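# Bridge the block over the blue disc using sticks

## Task

Arm mounts in the scene frame (metres; facing angle in degrees measured counter-clockwise from +x): arm1 sits at x=+0.62, y=+0.00, z=+0.72 and faces +180; arm2 sits at x=-0.31, y=+0.54, z=+0.72 and faces -60; arm3 sits at x=-0.31, y=-0.54, z=+0.72 and faces +60. Get the block resting above the blue disc painted on the table, its centre over the disc. When finished, neither the block nor any of the three sticks may be touching the table, and every post must still be standing close to its original spot. Any number of arms may help. The arrangement has to hold up by itself, since anything kept in place only by a robot does not count. Finally open the grippers and move the arms away.

## Robot and tools

Robots: three identical i2rt Big YAM arms named arm1, arm2 and arm3, bolted on the table top at the positions given in the task. Each has six revolute joints, a two-finger gripper and a wrist camera. With joints 1 and 6 at 0 and the hand level and pointing forward, the wrist camera rides on top of the hand looking toward the fingertips. Reach is roughly 1.0 m from the joint 1 axis. Two fixed room cameras also exist: cam_high and cam_low.

Frames: one scene frame shared by all, origin on the floor, +z up. The point called hand lies midway between the fingertips; its z axis runs along the fingers and the fingers open and close along its y axis. Hand poses are computed from each robot's true foot pose, which is never printed.

Tools:
- execute_actions(actions, cameras). actions is a list holding exactly one action or nothing. The action is an object keyed by robot name ("arm1", "arm2", "arm3"); each robot gets its own entry containing "joints", an object of named absolute joint targets, not offsets and not a pose. Allowed names and ranges: joint1_rad -2.879 to 2.879 (rotates the arm about its foot, positive counter-clockwise seen from above, 0 points along the foot's facing); joint2_rad 0 to 3.141 (shoulder, 0 has the upper arm pointing back roughly level, positive lifts it up then forward); joint3_rad 0 to 3.019 (elbow, 0 folded, positive opens); joint4_rad -1.692 to 1.57 (hand pitch, positive tips fingers up); joint5_rad -1.57 to 1.57 (hand swings sideways, positive to the arm's right); joint6_rad -2.094 to 2.094 (hand roll, positive clockwise viewed from behind the hand); gripper_m 0 to 0.093 (fingertip gap in metres). Joints use radians in each arm's own joint space. Done tolerances: ±0.045, ±0.14, ±0.09, ±0.055, ±0.03, ±0.035 rad and ±0.003 m. All motions in one action start at once and may finish at different times; one action runs at most 15 s. Joints or robots left out may keep driving to their previous targets. Unknown keys or out-of-range numbers reject the whole call. cameras lists names from arm1_cam_wrist, arm2_cam_wrist, arm3_cam_wrist, cam_high, cam_low, all; omitted, null or ["all"] gives every camera, [] gives none. Example: {"arm1": {"joints": {"gripper_m": 0.05}}, "arm2": {"joints": {"joint1_rad": 0.3}}}. An empty list only reports state and images.
- wait(seconds): 0 to 10 s, commands nothing, returns state and images.
- zoom_image(camera, region): region [x0, y0, x1, y1] in pixels of that camera's latest full image, top-left origin, at most 504 by 504.
- read_manual(section): only "licences"; no motion.
- finished_scene(scene): integer number of the current scene; ends it for good after the robots hold the last command, and reports success.

Result lines: joint_positions gives current joint values. joint_torques lists drive output per arm joint (not gripper); it is offset, scaled and noisy, nonzero even in free air. The pictures line names the cameras in image order. joint_status tells how each commanded motion ended: off_target (rested away from target, may still be pushing); contact_stop or time_out (target dropped, joint holds where it stopped, though a timed-out joint may keep a target within 0.375, 0.375, 0.113, 0.225, 0.075, 0.3 rad of its position and keep pushing); not_followed (a self/inter-arm collision check withheld those joint targets, shown with "joint command not followed" and often a cause line; the gripper part still runs, and withheld targets may be retried with later actions); limit_stop_at_motor_heat (arm stopped by heat; resend the target). on_its_own describes uncommanded behaviour, where "held at" is the held target, not the position. MOTOR HOT warns from 85 °C; an OVER-TEMPERATURE FAULT at 100 °C makes that arm and gripper go limp and fall until cooled. If a result shows a stop, later execute_actions, wait and finished_scene calls in the same reply are skipped.

Cautions: the arms do not halt on contact and can press hard; to relieve a push, send a joint its reported position. Tiny target changes may not move a joint. Joints run at different speeds, so the hand can sweep a wide path between postures. A joint carrying a load sinks over time, and holding loads heats motors, even while you are thinking, because the simulation keeps running and the robots keep their last command. Hard pressing between robots ends the run; hard hits may too; the collision check can be late and ignores fingers, gripper housings and wrist cameras, and no line reports robot-robot contact. Objects touching robots are fine. Do not knock anything out of the work area, and avoid drops, slips, slams and heavy pushes. Loose objects may occasionally be nudged by an outside disturbance. Gripper force is about 50 to 62 N per pad, lower on some units.

Each tool is called after ">>>" by a JSON object that holds its "op" and its "data", one argument or row to a line.

## Session

>>> {"op": "execute_actions", "data": {
  "actions": []
}}

Scene clock: 0.00 s.
Joint torques (N m, as the arm reports them, + toward a larger angle): no reading
arm1.joint_positions: joint1_rad=+0.245 joint2_rad=+0.611 joint3_rad=+1.474 joint4_rad=-1.201 joint5_rad=+0.024 joint6_rad=+0.475 gripper_m=+0.095
arm1.joint_status: not commanded
arm1.hand: x=+0.4015 y=-0.0467 z=+1.3828 quat_wxyz=(+0.194, +0.806, -0.105, -0.550) (m; scene frame)
arm2.joint_positions: joint1_rad=-0.314 joint2_rad=+0.478 joint3_rad=+1.433 joint4_rad=-1.221 joint5_rad=-0.038 joint6_rad=-0.185 gripper_m=+0.095
arm2.joint_status: not commanded
arm2.hand: x=-0.2724 y=+0.3620 z=+1.3666 quat_wxyz=(-0.439, -0.440, -0.664, +0.415) (m; scene frame)
arm3.joint_positions: joint1_rad=+0.003 joint2_rad=+0.506 joint3_rad=+1.447 joint4_rad=-1.207 joint5_rad=-0.081 joint6_rad=-0.354 gripper_m=+0.095
arm3.joint_status: not commanded
arm3.hand: x=-0.2196 y=-0.3750 z=+1.3751 quat_wxyz=(-0.561, +0.521, -0.599, -0.234) (m; scene frame)
pictures: arm1_cam_wrist, arm2_cam_wrist, arm3_cam_wrist, cam_high, cam_low
Images, in order (width x height): arm1_cam_wrist 504x504, arm2_cam_wrist 504x504, arm3_cam_wrist 504x504, cam_high 896x504, cam_low 896x504.

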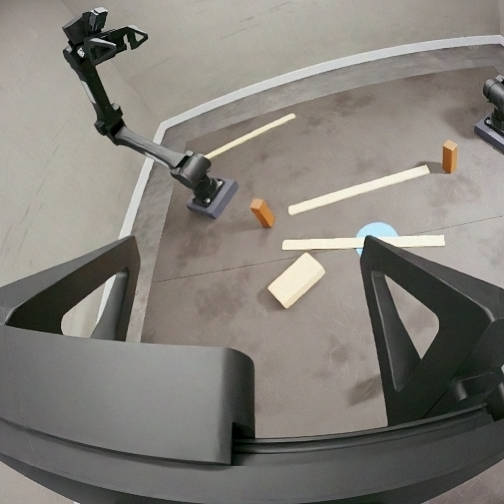

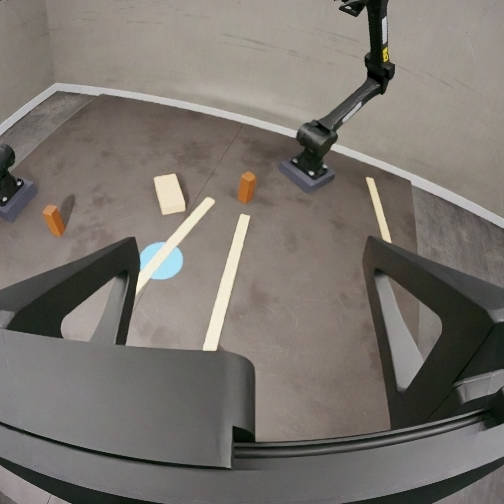

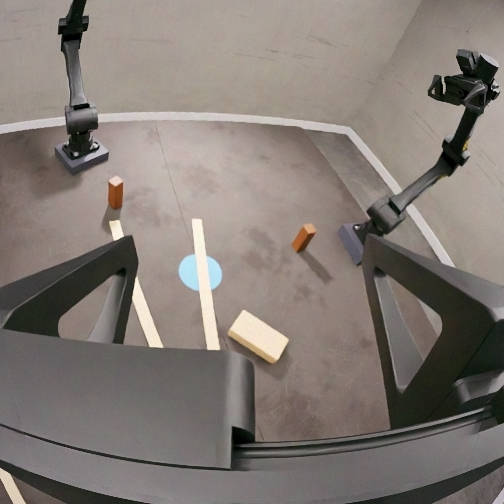

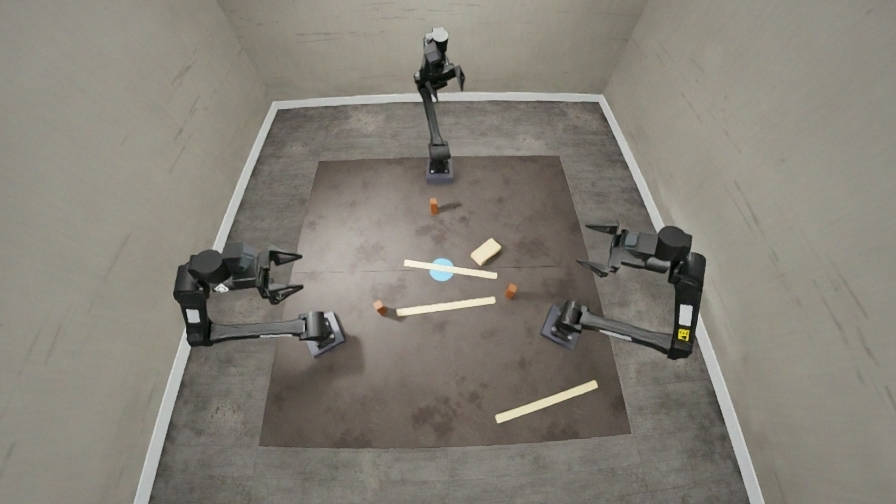

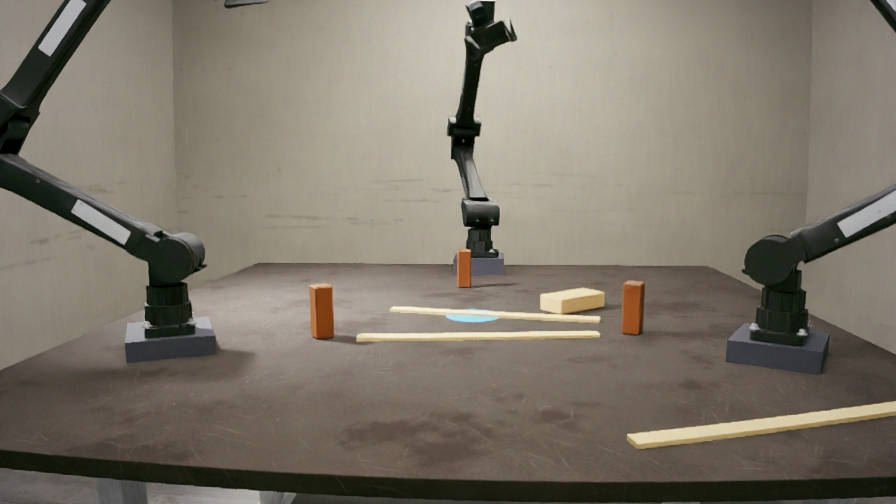

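>>> {"op": "zoom_image", "data": {
  "camera": "cam_high",
  "region": [340, 180, 620, 440]
}}

>>> {"op": "zoom_image", "data": {
  "camera": "cam_low",
  "region": [290, 230, 690, 370]
}}

Region (340, 180, 620, 440) of cam_high's 896x504 image, scaled by 1.800, with more detail than that image has; it fills the top 468 rows of this view, and the rest is white.

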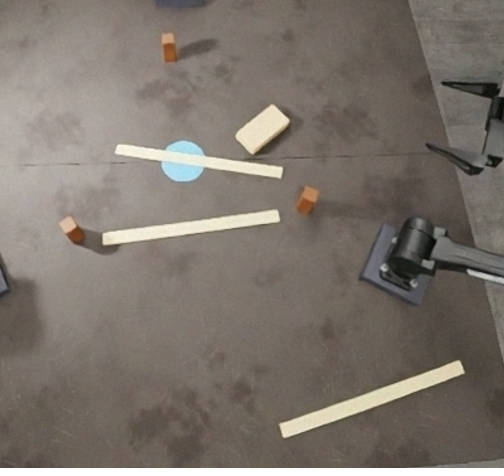

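Region (290, 230, 690, 370) of cam_low's 896x504 image, scaled by 1.260, with more detail than that image has; it fills the top 176 rows of this view, and the rest is white.

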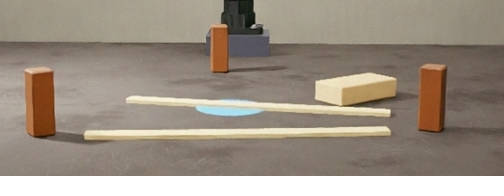

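>>> {"op": "execute_actions", "data": {
  "actions": [
    {"arm1":{"joints":{"joint1_rad":-0.108,"joint2_rad":2.016,"joint3_rad":1.69,"joint4_rad":-1.195,"joint5_rad":0.0,"joint6_rad":-1.524}},"arm2":{"joints":{"joint1_rad":-0.256,"joint2_rad":1.639,"joint3_rad":1.14,"joint4_rad":-1.055,"joint5_rad":0.0,"joint6_rad":0.149}},"arm3":{"joints":{"joint1_rad":2.096,"joint2_rad":1.15,"joint3_rad":0.66,"joint4_rad":-1.04,"joint5_rad":0.0,"joint6_rad":1.288}}}
  ]
}}

Scene clock: 122.33 s.
Joint torques (N m, as the arm reports them, + toward a larger angle): arm1=[ -0.71 -20.51   9.01   0.84  -0.08  -0.01] | arm2=[  0.68 -15.03   7.93   0.96   0.1    0.09] | arm3=[-1.84 -6.34  5.91 -0.05  0.21  0.06]
arm1.joint_positions: joint1_rad=-0.099 joint2_rad=+2.011 joint3_rad=+1.674 joint4_rad=-1.199 joint5_rad=+0.001 joint6_rad=-1.515 gripper_m=+0.095
arm1.joint_status: all done
arm1.hand: x=+0.0110 y=+0.0685 z=+0.8476 quat_wxyz=(-0.015, +0.763, +0.646, -0.018) (m; scene frame)
arm2.joint_positions: joint1_rad=-0.260 joint2_rad=+1.642 joint3_rad=+1.134 joint4_rad=-1.074 joint5_rad=-0.004 joint6_rad=+0.135 gripper_m=+0.095
arm2.joint_status: all done
arm2.hand: x=-0.2024 y=+0.1019 z=+0.8245 quat_wxyz=(+0.005, -0.668, -0.744, -0.008) (m; scene frame)
arm3.joint_positions: joint1_rad=+2.088 joint2_rad=+1.160 joint3_rad=+0.669 joint4_rad=-1.034 joint5_rad=+0.000 joint6_rad=+1.271 gripper_m=+0.095
arm3.joint_status: all done
arm3.hand: x=-0.5902 y=-0.5276 z=+0.8393 quat_wxyz=(+0.014, +0.794, -0.607, -0.024) (m; scene frame)
pictures: arm1_cam_wrist, arm2_cam_wrist, arm3_cam_wrist, cam_high, cam_low
Images, in order (width x height): arm1_cam_wrist 504x504, arm2_cam_wrist 504x504, arm3_cam_wrist 504x504, cam_high 896x504, cam_low 896x504.

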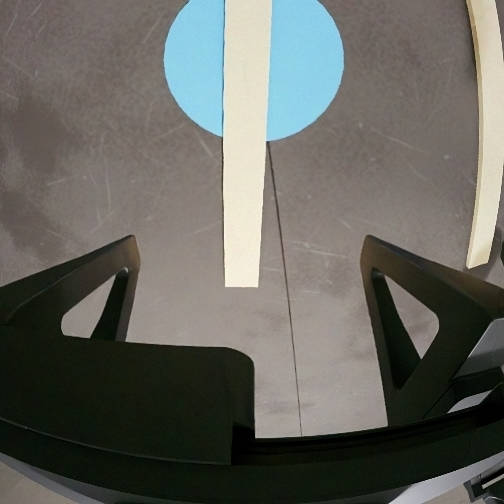

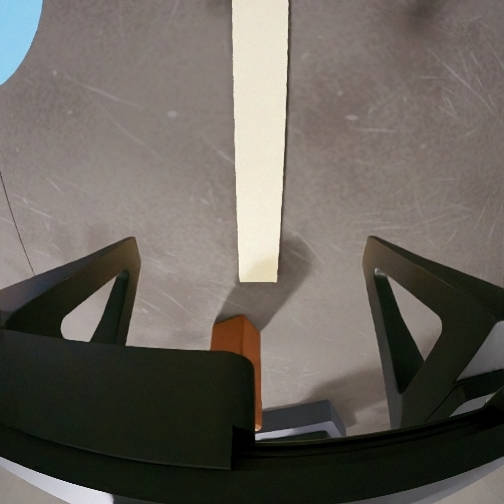

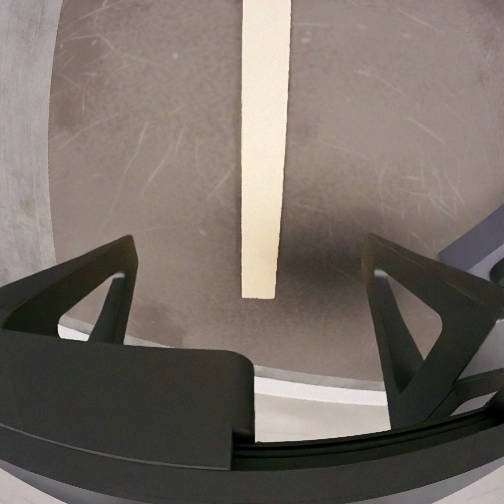

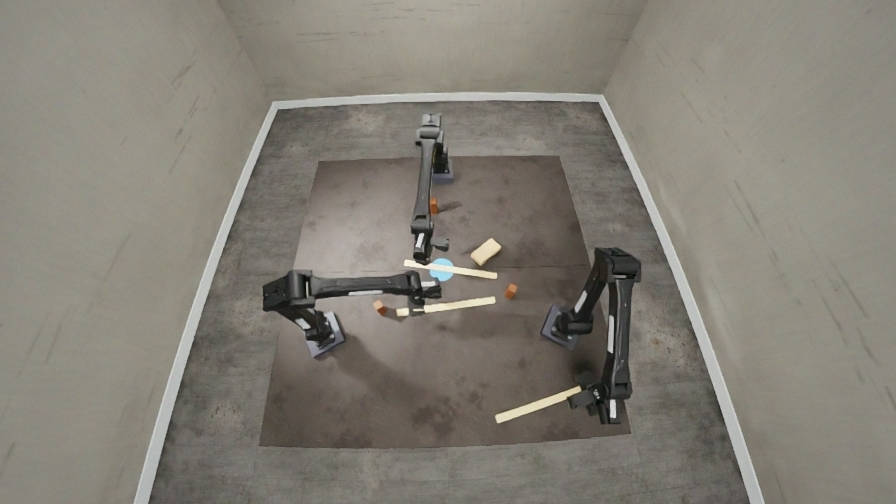

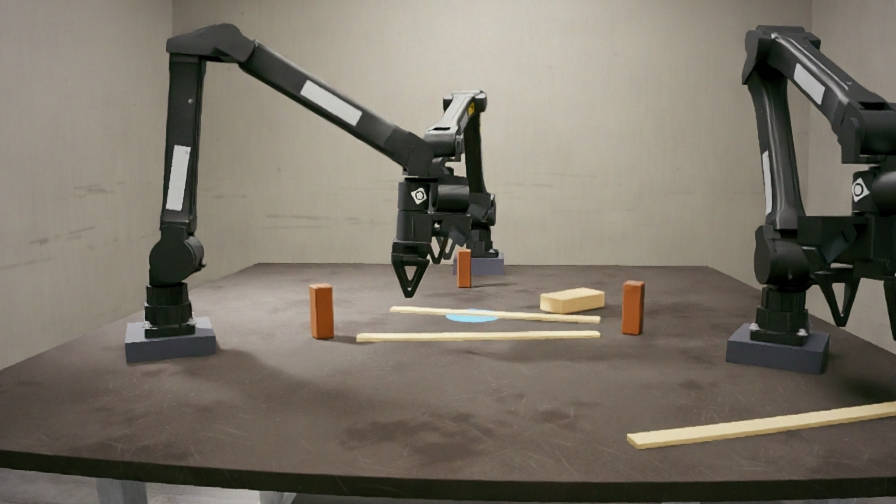

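>>> {"op": "execute_actions", "data": {
  "actions": [
    {"arm1":{"joints":{"joint2_rad":2.138,"joint3_rad":1.591,"joint4_rad":-0.99,"joint6_rad":-1.478}},"arm2":{"joints":{"joint1_rad":-0.285,"joint2_rad":1.825,"joint4_rad":-0.858,"joint6_rad":0.105}},"arm3":{"joints":{"joint1_rad":2.072,"joint2_rad":1.403,"joint3_rad":0.534,"joint4_rad":-0.672,"joint6_rad":1.295}}}
  ],
  "cameras": ["arm1_cam_wrist","arm2_cam_wrist","arm3_cam_wrist","cam_low"]
}}

Scene clock: 165.37 s.
Joint torques (N m, as the arm reports them, + toward a larger angle): arm1=[ -0.68 -22.81   7.42   1.21  -0.11   0.14] | arm2=[  0.21 -17.01   7.01   0.88  -0.03  -0.19] | arm3=[-3.23 -7.61  5.09  0.64  0.19  0.08]
arm1.joint_positions: joint1_rad=-0.099 joint2_rad=+2.149 joint3_rad=+1.585 joint4_rad=-1.005 joint5_rad=+0.001 joint6_rad=-1.486 gripper_m=+0.095
arm1.joint_status: all done
arm1.hand: x=+0.0144 y=+0.0676 z=+0.7356 quat_wxyz=(-0.003, +0.773, +0.635, -0.006) (m; scene frame)
arm2.joint_positions: joint1_rad=-0.281 joint2_rad=+1.830 joint3_rad=+1.135 joint4_rad=-0.875 joint5_rad=-0.001 joint6_rad=+0.119 gripper_m=+0.095
arm2.joint_status: all done
arm2.hand: x=-0.2052 y=+0.0706 z=+0.7412 quat_wxyz=(+0.002, -0.670, -0.742, -0.003) (m; scene frame)
arm3.joint_positions: joint1_rad=+2.087 joint2_rad=+1.411 joint3_rad=+0.531 joint4_rad=-0.682 joint5_rad=+0.000 joint6_rad=+1.279 gripper_m=+0.095
arm3.joint_status: all done
arm3.hand: x=-0.5842 y=-0.5272 z=+0.7349 quat_wxyz=(+0.003, +0.792, -0.610, -0.009) (m; scene frame)
pictures: arm1_cam_wrist, arm2_cam_wrist, arm3_cam_wrist, cam_low
Images, in order (width x height): arm1_cam_wrist 504x504, arm2_cam_wrist 504x504, arm3_cam_wrist 504x504, cam_low 896x504.

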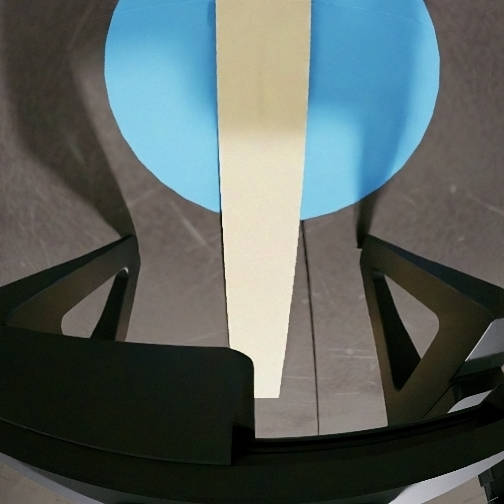

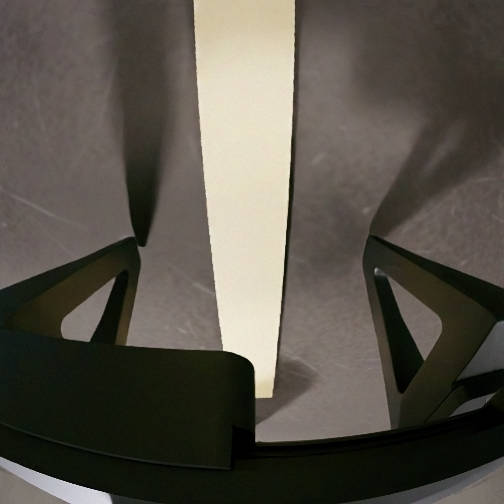

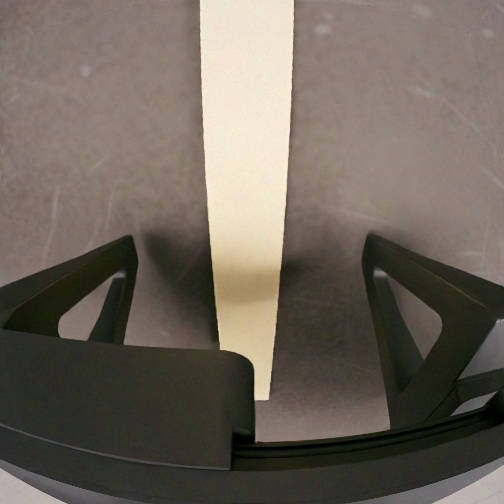

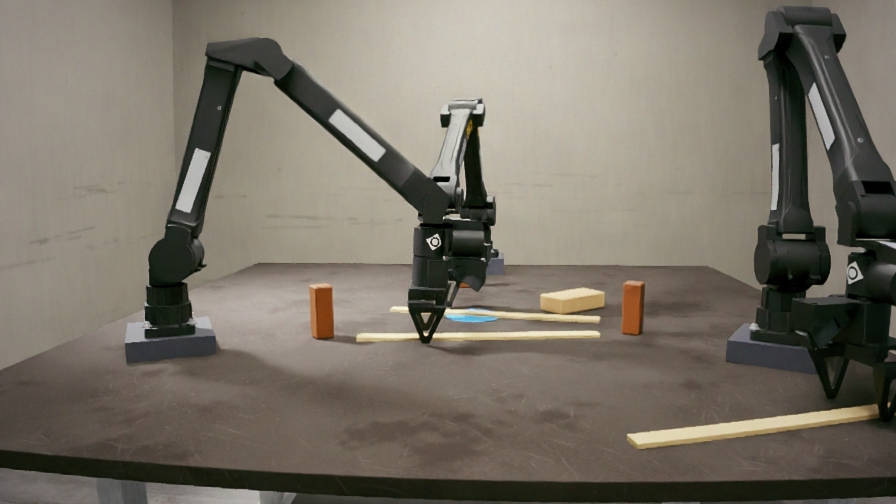

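>>> {"op": "execute_actions", "data": {
  "actions": [
    {"arm1":{"joints":{"joint3_rad":1.571,"gripper_m":0.05}},"arm2":{"joints":{"joint3_rad":1.117,"gripper_m":0.05}},"arm3":{"joints":{"gripper_m":0.022}}}
  ],
  "cameras": ["arm1_cam_wrist","arm2_cam_wrist","arm3_cam_wrist"]
}}

Scene clock: 173.40 s.
Joint torques (N m, as the arm reports them, + toward a larger angle): arm1=[ -0.72 -22.66   6.43   1.14  -0.09   0.15] | arm2=[ -0.66 -16.84   6.17   0.8   -0.08  -0.2 ] | arm3=[-3.49 -7.37  5.03  0.56  0.22  0.08]
arm1.joint_positions: joint1_rad=-0.099 joint2_rad=+2.149 joint3_rad=+1.576 joint4_rad=-1.004 joint5_rad=+0.001 joint6_rad=-1.486 gripper_m=+0.050
arm1.joint_status: all done
arm1.hand: x=+0.0184 y=+0.0671 z=+0.7326 quat_wxyz=(+0.000, +0.773, +0.635, -0.003) (m; scene frame)
arm2.joint_positions: joint1_rad=-0.281 joint2_rad=+1.828 joint3_rad=+1.121 joint4_rad=-0.875 joint5_rad=+0.001 joint6_rad=+0.118 gripper_m=+0.050
arm2.joint_status: all done
arm2.hand: x=-0.2070 y=+0.0772 z=+0.7377 quat_wxyz=(+0.007, -0.670, -0.743, -0.006) (m; scene frame)
arm3.joint_positions: joint1_rad=+2.087 joint2_rad=+1.411 joint3_rad=+0.531 joint4_rad=-0.682 joint5_rad=+0.000 joint6_rad=+1.279 gripper_m=+0.022
arm3.joint_status: all done
arm3.hand: x=-0.5842 y=-0.5272 z=+0.7349 quat_wxyz=(+0.003, +0.792, -0.610, -0.009) (m; scene frame)
pictures: arm1_cam_wrist, arm2_cam_wrist, arm3_cam_wrist
Images, in order (width x height): arm1_cam_wrist 504x504, arm2_cam_wrist 504x504, arm3_cam_wrist 504x504.

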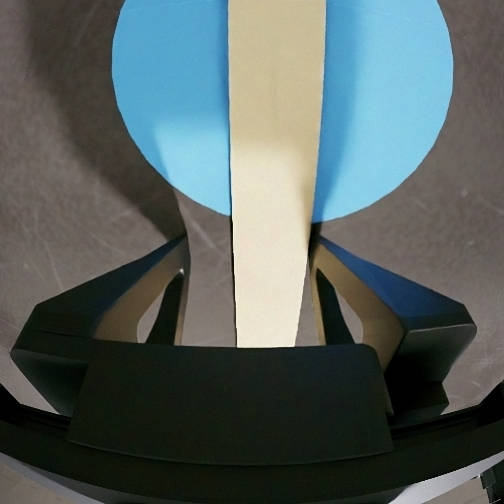

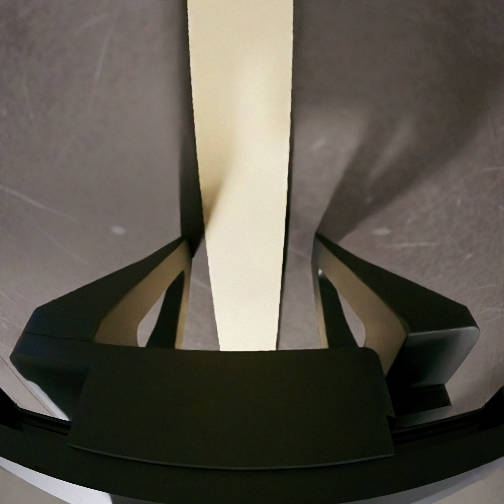

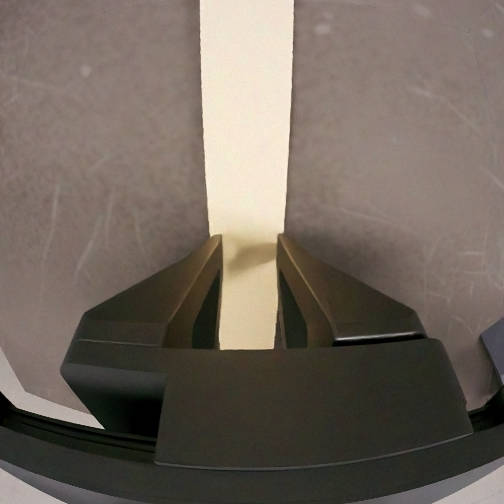

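>>> {"op": "execute_actions", "data": {
  "actions": [
    {"arm1":{"joints":{"gripper_m":0.02}},"arm2":{"joints":{"gripper_m":0.02}},"arm3":{"joints":{"gripper_m":0.07,"joint4_rad":-0.643}}}
  ],
  "cameras": ["arm1_cam_wrist","arm2_cam_wrist"]
}}

Scene clock: 190.37 s.
Joint torques (N m, as the arm reports them, + toward a larger angle): arm1=[ -0.73 -22.89   6.4    1.15  -0.09   0.14] | arm2=[  0.02 -17.22   6.28   0.82  -0.08  -0.17] | arm3=[-3.32 -7.95  5.12  0.64  0.22  0.06]
arm1.joint_positions: joint1_rad=-0.099 joint2_rad=+2.149 joint3_rad=+1.576 joint4_rad=-1.004 joint5_rad=+0.001 joint6_rad=-1.485 gripper_m=+0.028
arm1.joint_status: gripper_m off_target (ended at +0.028, target +0.020)
arm1.hand: x=+0.0183 y=+0.0671 z=+0.7326 quat_wxyz=(+0.000, +0.773, +0.634, -0.003) (m; scene frame)
arm2.joint_positions: joint1_rad=-0.281 joint2_rad=+1.828 joint3_rad=+1.121 joint4_rad=-0.875 joint5_rad=+0.001 joint6_rad=+0.118 gripper_m=+0.028
arm2.joint_status: gripper_m off_target (ended at +0.028, target +0.020)
arm2.hand: x=-0.2069 y=+0.0772 z=+0.7377 quat_wxyz=(+0.007, -0.669, -0.743, -0.007) (m; scene frame)
arm3.joint_positions: joint1_rad=+2.087 joint2_rad=+1.411 joint3_rad=+0.531 joint4_rad=-0.653 joint5_rad=+0.000 joint6_rad=+1.279 gripper_m=+0.070
arm3.joint_status: all done
arm3.hand: x=-0.5912 y=-0.5269 z=+0.7351 quat_wxyz=(+0.011, +0.792, -0.610, -0.021) (m; scene frame)
pictures: arm1_cam_wrist, arm2_cam_wrist
Images, in order (width x height): arm1_cam_wrist 504x504, arm2_cam_wrist 504x504.

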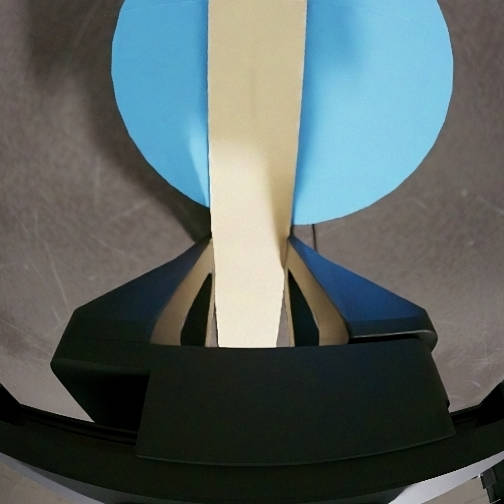

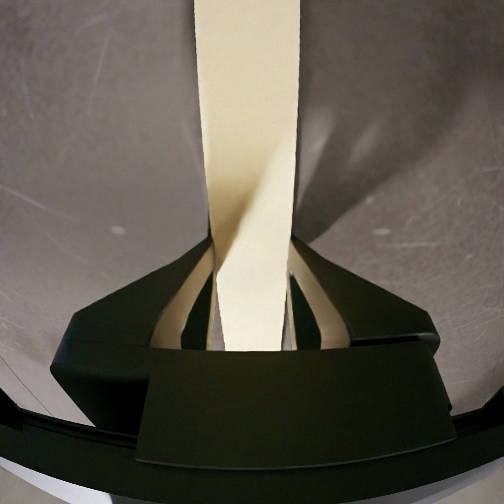

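>>> {"op": "execute_actions", "data": {
  "actions": [
    {"arm1":{"joints":{"joint2_rad":1.85,"joint4_rad":-1.31}},"arm2":{"joints":{"joint2_rad":1.55,"joint4_rad":-1.155}},"arm3":{"joints":{"joint2_rad":1.438}}}
  ]
}}

Scene clock: 266.43 s.
Joint torques (N m, as the arm reports them, + toward a larger angle): arm1=[ -0.64 -17.09   8.73   0.07  -0.09   0.14] | arm2=[ -0.08 -14.36   8.47  -0.36  -0.07  -0.19] | arm3=[-3.46 -6.64  4.96  0.65  0.21  0.09]
arm1.joint_positions: joint1_rad=-0.099 joint2_rad=+1.836 joint3_rad=+1.561 joint4_rad=-1.297 joint5_rad=+0.001 joint6_rad=-1.483 gripper_m=+0.028
arm1.joint_status: all done
arm1.hand: x=+0.0712 y=+0.0622 z=+0.9030 quat_wxyz=(-0.002, +0.773, +0.634, -0.005) (m; scene frame)
arm2.joint_positions: joint1_rad=-0.281 joint2_rad=+1.547 joint3_rad=+1.107 joint4_rad=-1.138 joint5_rad=+0.001 joint6_rad=+0.118 gripper_m=+0.028
arm2.joint_status: all done
arm2.hand: x=-0.2174 y=+0.1219 z=+0.8549 quat_wxyz=(+0.005, -0.669, -0.743, -0.005) (m; scene frame)
arm3.joint_positions: joint1_rad=+2.087 joint2_rad=+1.431 joint3_rad=+0.531 joint4_rad=-0.653 joint5_rad=+0.000 joint6_rad=+1.279 gripper_m=+0.070
arm3.joint_status: all done
arm3.hand: x=-0.5882 y=-0.5270 z=+0.7300 quat_wxyz=(+0.006, +0.792, -0.610, -0.013) (m; scene frame)
pictures: arm1_cam_wrist, arm2_cam_wrist, arm3_cam_wrist, cam_high, cam_low
Images, in order (width x height): arm1_cam_wrist 504x504, arm2_cam_wrist 504x504, arm3_cam_wrist 504x504, cam_high 896x504, cam_low 896x504.

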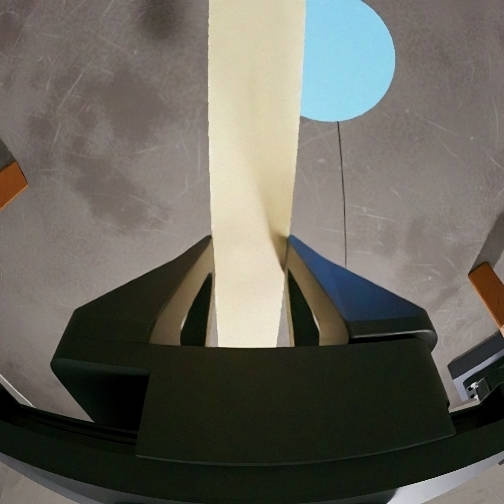

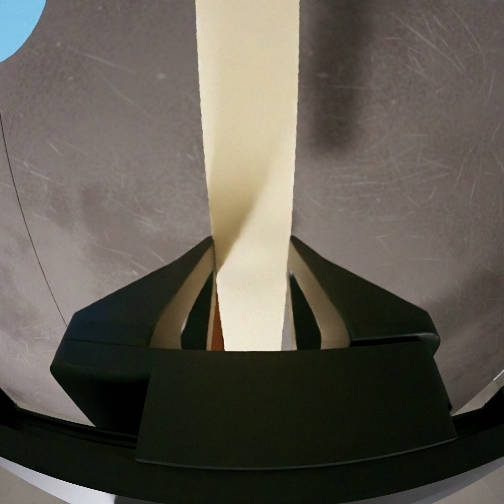

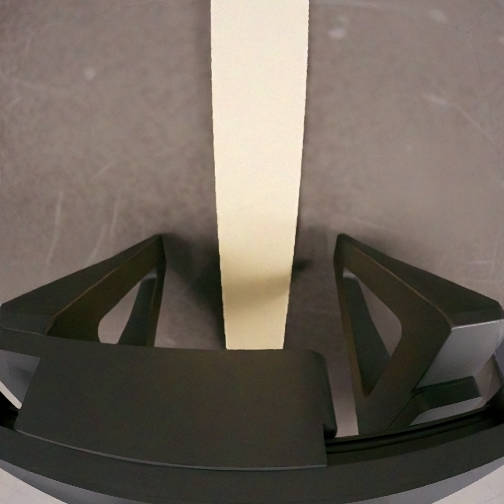

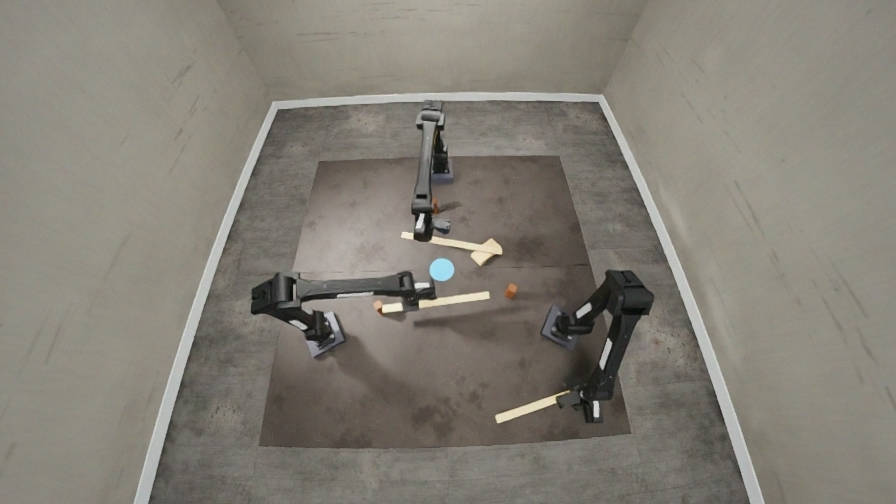

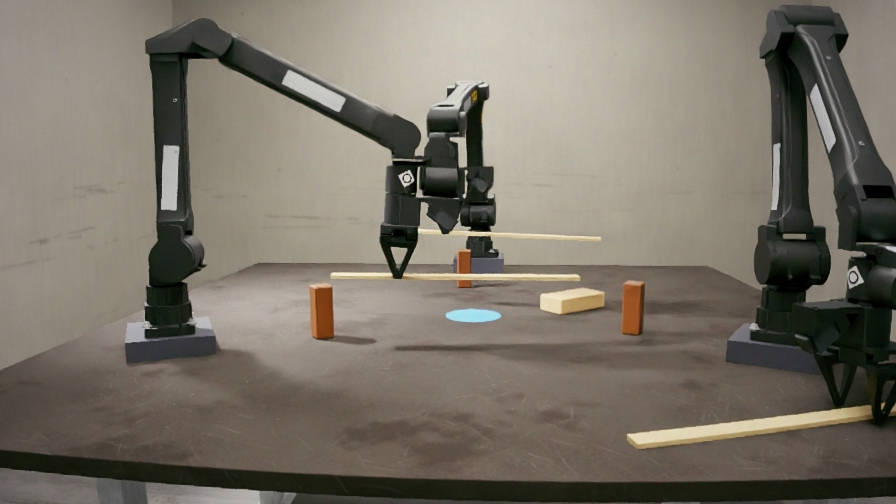

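>>> {"op": "execute_actions", "data": {
  "actions": [
    {"arm1":{"joints":{"joint1_rad":-0.095,"joint2_rad":1.333,"joint3_rad":1.3,"joint4_rad":-1.5}},"arm2":{"joints":{"joint1_rad":-0.092,"joint2_rad":1.339}},"arm3":{"joints":{"joint2_rad":1.456}}}
  ],
  "cameras": ["arm3_cam_wrist","cam_high","cam_low"]
}}

Scene clock: 312.20 s.
Joint torques (N m, as the arm reports them, + toward a larger angle): arm1=[ 0.25 -8.65  8.23  0.32 -0.1   0.12] | arm2=[ -0.08 -10.76   9.83   0.01  -0.03  -0.17] | arm3=[-3.52 -5.97  4.9   0.51  0.21  0.05]
arm1.joint_positions: joint1_rad=-0.099 joint2_rad=+1.322 joint3_rad=+1.301 joint4_rad=-1.490 joint5_rad=+0.001 joint6_rad=-1.482 gripper_m=+0.028
arm1.joint_status: all done
arm1.hand: x=+0.2346 y=+0.0447 z=+1.0335 quat_wxyz=(-0.024, +0.773, +0.633, -0.026) (m; scene frame)
arm2.joint_positions: joint1_rad=-0.088 joint2_rad=+1.337 joint3_rad=+1.106 joint4_rad=-1.138 joint5_rad=-0.001 joint6_rad=+0.116 gripper_m=+0.028
arm2.joint_status: all done
arm2.hand: x=-0.1408 y=+0.1497 z=+0.9398 quat_wxyz=(-0.086, -0.591, -0.801, +0.047) (m; scene frame)
arm3.joint_positions: joint1_rad=+2.087 joint2_rad=+1.442 joint3_rad=+0.531 joint4_rad=-0.653 joint5_rad=+0.000 joint6_rad=+1.280 gripper_m=+0.070
arm3.joint_status: all done
arm3.hand: x=-0.5864 y=-0.5270 z=+0.7271 quat_wxyz=(+0.003, +0.792, -0.610, -0.008) (m; scene frame)
pictures: arm3_cam_wrist, cam_high, cam_low
Images, in order (width x height): arm3_cam_wrist 504x504, cam_high 896x504, cam_low 896x504.

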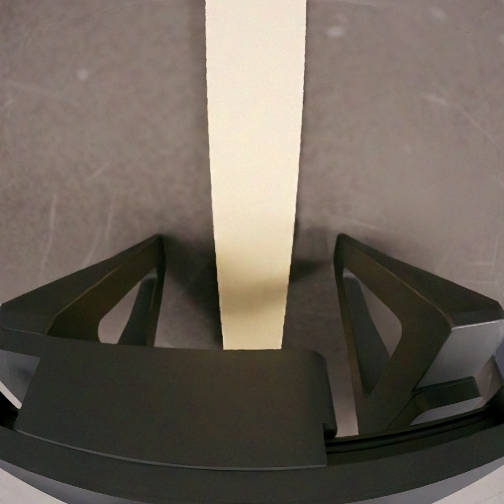

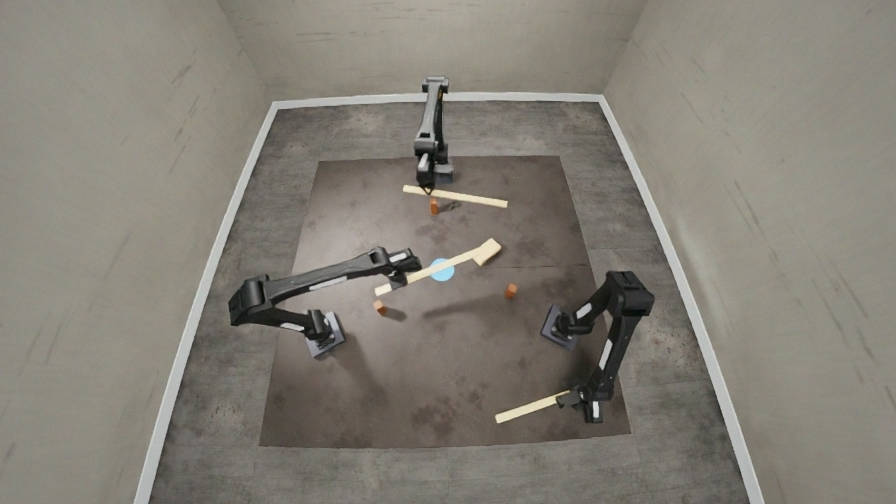

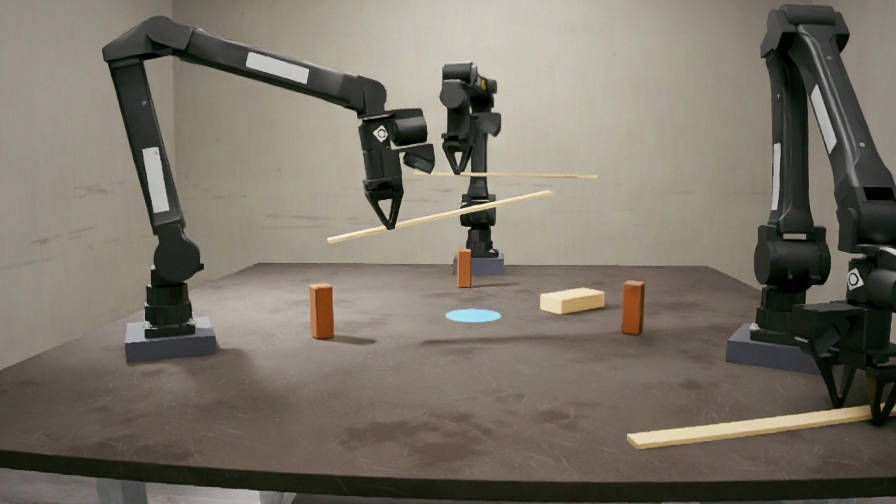

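>>> {"op": "execute_actions", "data": {
  "actions": [
    {"arm1":{"joints":{"joint3_rad":1.0,"joint4_rad":-1.05}},"arm2":{"joints":{"joint3_rad":0.917,"joint4_rad":-0.951,"joint6_rad":-0.114}},"arm3":{"joints":{"gripper_m":0.02}}}
  ]
}}

Scene clock: 320.43 s.
Joint torques (N m, as the arm reports them, + toward a larger angle): arm1=[ 0.21 -8.8   8.18  1.69 -0.1   0.14] | arm2=[ -0.18 -11.21   9.29   1.45  -0.06  -0.19] | arm3=[-3.49 -5.9   4.87  0.53  0.21  0.06]
arm1.joint_positions: joint1_rad=-0.099 joint2_rad=+1.328 joint3_rad=+0.997 joint4_rad=-1.068 joint5_rad=+0.001 joint6_rad=-1.482 gripper_m=+0.028
arm1.joint_status: all done
arm1.hand: x=+0.2245 y=+0.0453 z=+0.9209 quat_wxyz=(-0.064, +0.771, +0.631, -0.065) (m; scene frame)
arm2.joint_positions: joint1_rad=-0.088 joint2_rad=+1.340 joint3_rad=+0.902 joint4_rad=-0.976 joint5_rad=-0.001 joint6_rad=-0.099 gripper_m=+0.028
arm2.joint_status: all done
arm2.hand: x=-0.1551 y=+0.1831 z=+0.8631 quat_wxyz=(-0.062, -0.503, -0.861, +0.042) (m; scene frame)
arm3.joint_positions: joint1_rad=+2.086 joint2_rad=+1.442 joint3_rad=+0.531 joint4_rad=-0.653 joint5_rad=+0.000 joint6_rad=+1.280 gripper_m=+0.027
arm3.joint_status: gripper_m off_target (ended at +0.027, target +0.020)
arm3.hand: x=-0.5862 y=-0.5266 z=+0.7269 quat_wxyz=(+0.002, +0.792, -0.611, -0.008) (m; scene frame)
pictures: arm1_cam_wrist, arm2_cam_wrist, arm3_cam_wrist, cam_high, cam_low
Images, in order (width x height): arm1_cam_wrist 504x504, arm2_cam_wrist 504x504, arm3_cam_wrist 504x504, cam_high 896x504, cam_low 896x504.

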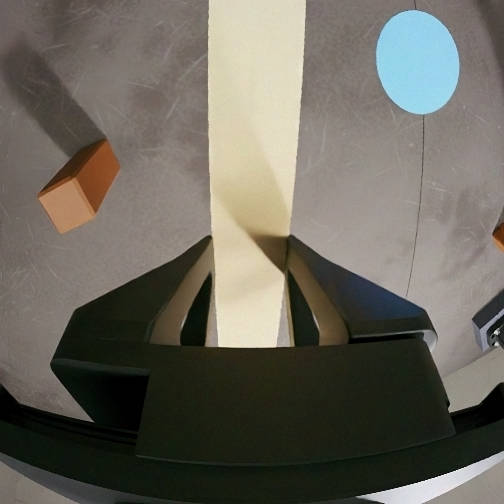

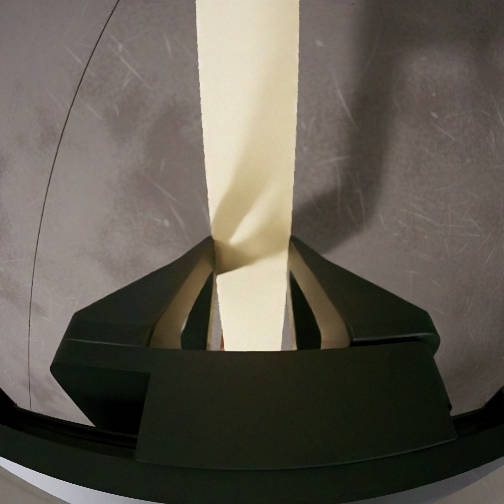

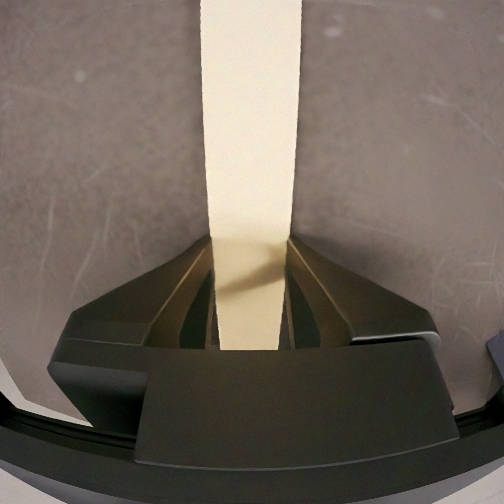

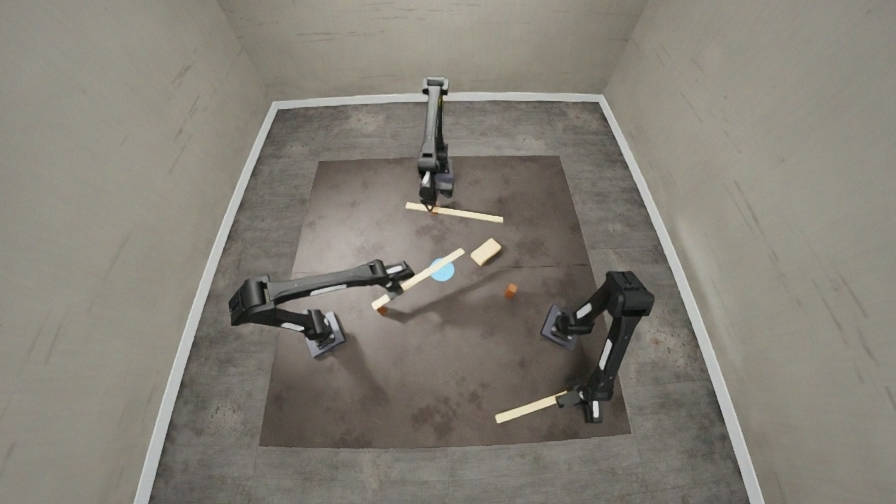

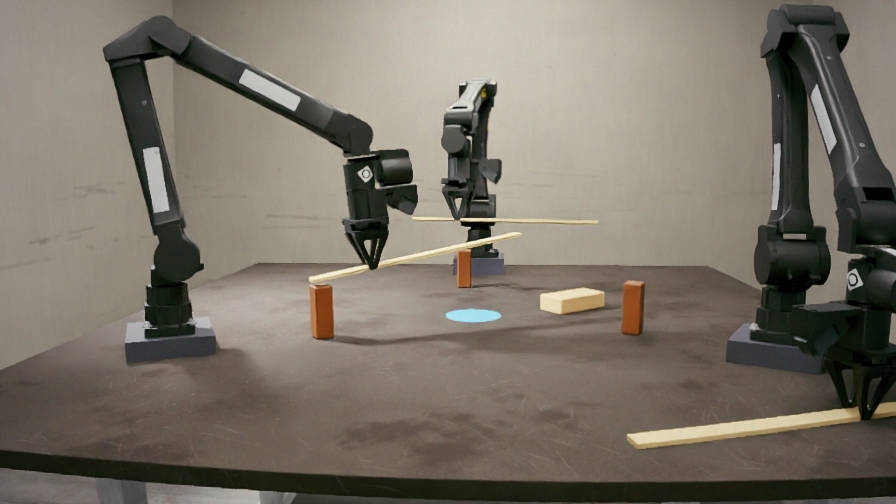

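>>> {"op": "zoom_image", "data": {
  "camera": "cam_low",
  "region": [290, 200, 570, 345]
}}

>>> {"op": "zoom_image", "data": {
  "camera": "cam_high",
  "region": [350, 180, 550, 330]
}}

Region (290, 200, 570, 345) of cam_low's 896x504 image, scaled by 1.800, with more detail than that image has; it fills the top 261 rows of this view, and the rest is white.

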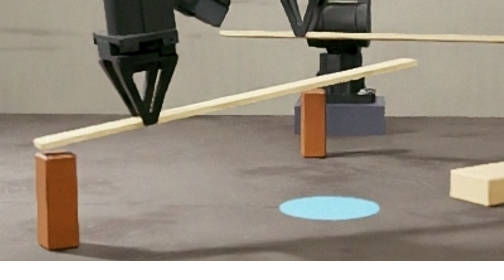

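Region (350, 180, 550, 330) of cam_high's 896x504 image, scaled by 2.520, with more detail than that image has; it fills the top 378 rows of this view, and the rest is white.

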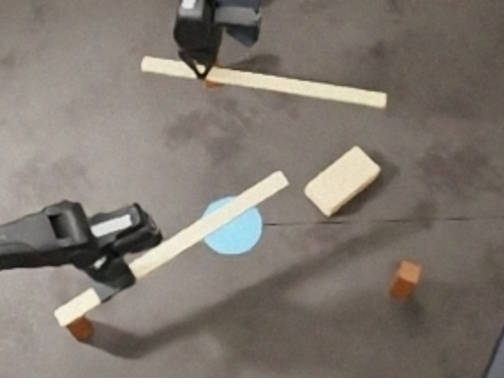

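>>> {"op": "execute_actions", "data": {
  "actions": [
    {"arm1":{"joints":{"joint6_rad":-0.088}},"arm3":{"joints":{"joint2_rad":1.06,"joint3_rad":0.9,"joint4_rad":-1.25}}}
  ]
}}

Scene clock: 358.70 s.
Joint torques (N m, as the arm reports them, + toward a larger angle): arm1=[ 0.21 -9.07  8.35  1.76 -0.03  0.15] | arm2=[  0.04 -10.87   9.29   1.49  -0.05  -0.19] | arm3=[-3.36 -5.6   8.87  0.18  0.19  0.02]
arm1.joint_positions: joint1_rad=-0.099 joint2_rad=+1.328 joint3_rad=+0.997 joint4_rad=-1.068 joint5_rad=+0.001 joint6_rad=-0.097 gripper_m=+0.028
arm1.joint_status: all done
arm1.hand: x=+0.2245 y=+0.0453 z=+0.9209 quat_wxyz=(-0.007, +0.996, -0.007, -0.091) (m; scene frame)
arm2.joint_positions: joint1_rad=-0.088 joint2_rad=+1.340 joint3_rad=+0.902 joint4_rad=-0.976 joint5_rad=-0.001 joint6_rad=-0.100 gripper_m=+0.028
arm2.joint_status: not commanded
arm2.hand: x=-0.1551 y=+0.1831 z=+0.8631 quat_wxyz=(-0.062, -0.503, -0.861, +0.042) (m; scene frame)
arm3.joint_positions: joint1_rad=+2.086 joint2_rad=+1.059 joint3_rad=+0.880 joint4_rad=-1.243 joint5_rad=+0.000 joint6_rad=+1.282 gripper_m=+0.027
arm3.joint_status: all done
arm3.hand: x=-0.6160 y=-0.5267 z=+0.9428 quat_wxyz=(+0.044, +0.789, -0.610, -0.065) (m; scene frame)
pictures: arm1_cam_wrist, arm2_cam_wrist, arm3_cam_wrist, cam_high, cam_low
Images, in order (width x height): arm1_cam_wrist 504x504, arm2_cam_wrist 504x504, arm3_cam_wrist 504x504, cam_high 896x504, cam_low 896x504.

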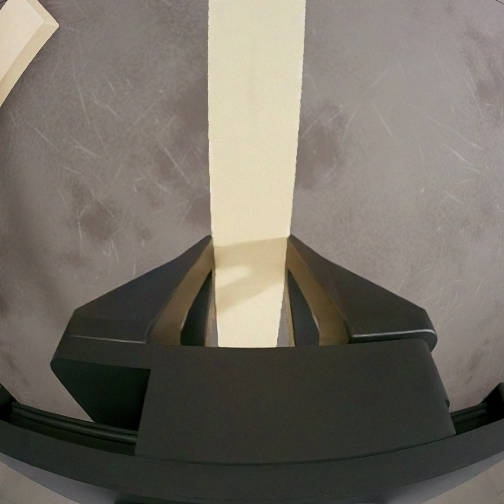

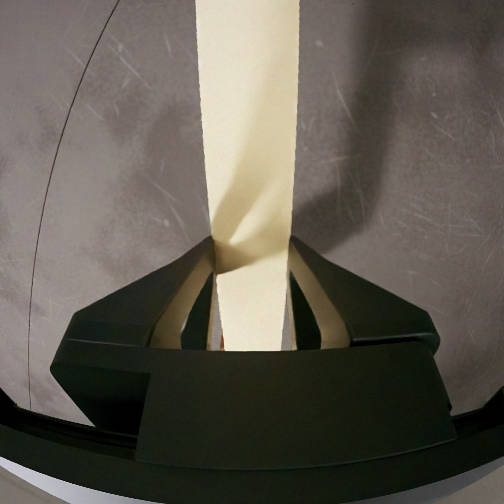

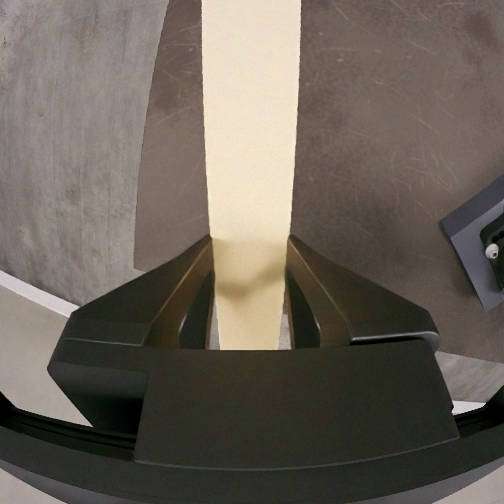

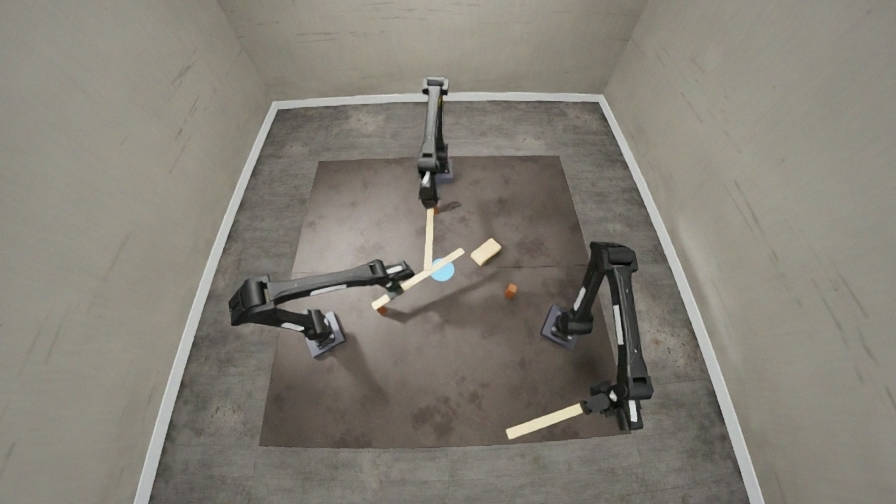

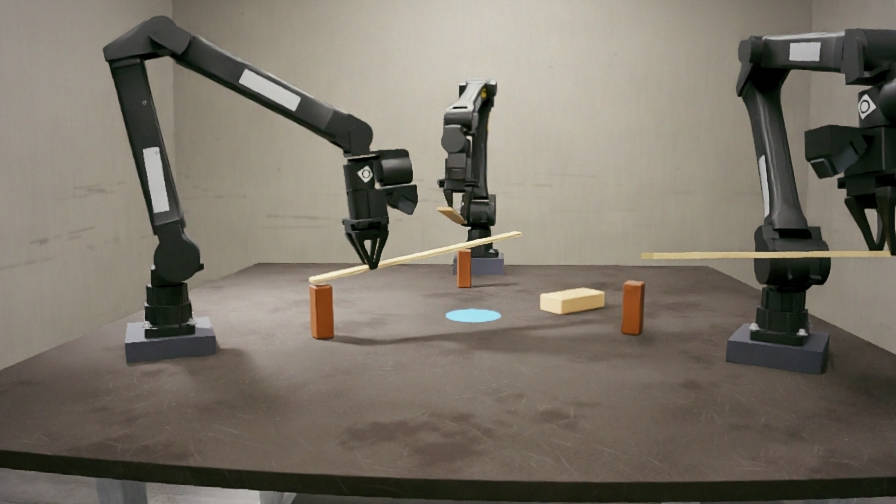

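>>> {"op": "zoom_image", "data": {
  "camera": "cam_high",
  "region": [370, 170, 530, 320]
}}

>>> {"op": "zoom_image", "data": {
  "camera": "cam_low",
  "region": [380, 170, 560, 300]
}}

Region (370, 170, 530, 320) of cam_high's 896x504 image, scaled by 3.150, with more detail than that image has; it fills the top 472 rows of this view, and the rest is white.

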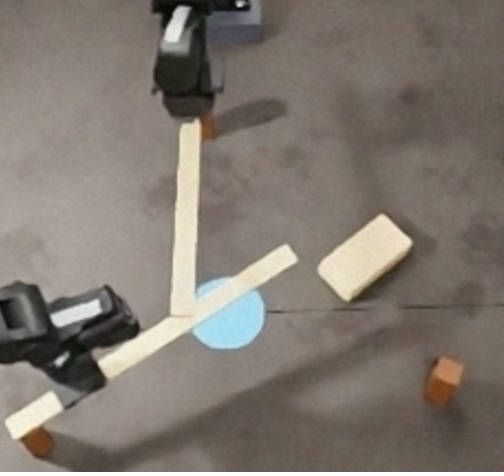

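Region (380, 170, 560, 300) of cam_low's 896x504 image, scaled by 2.800, with more detail than that image has.

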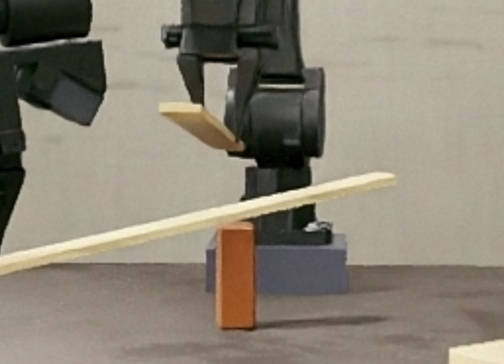

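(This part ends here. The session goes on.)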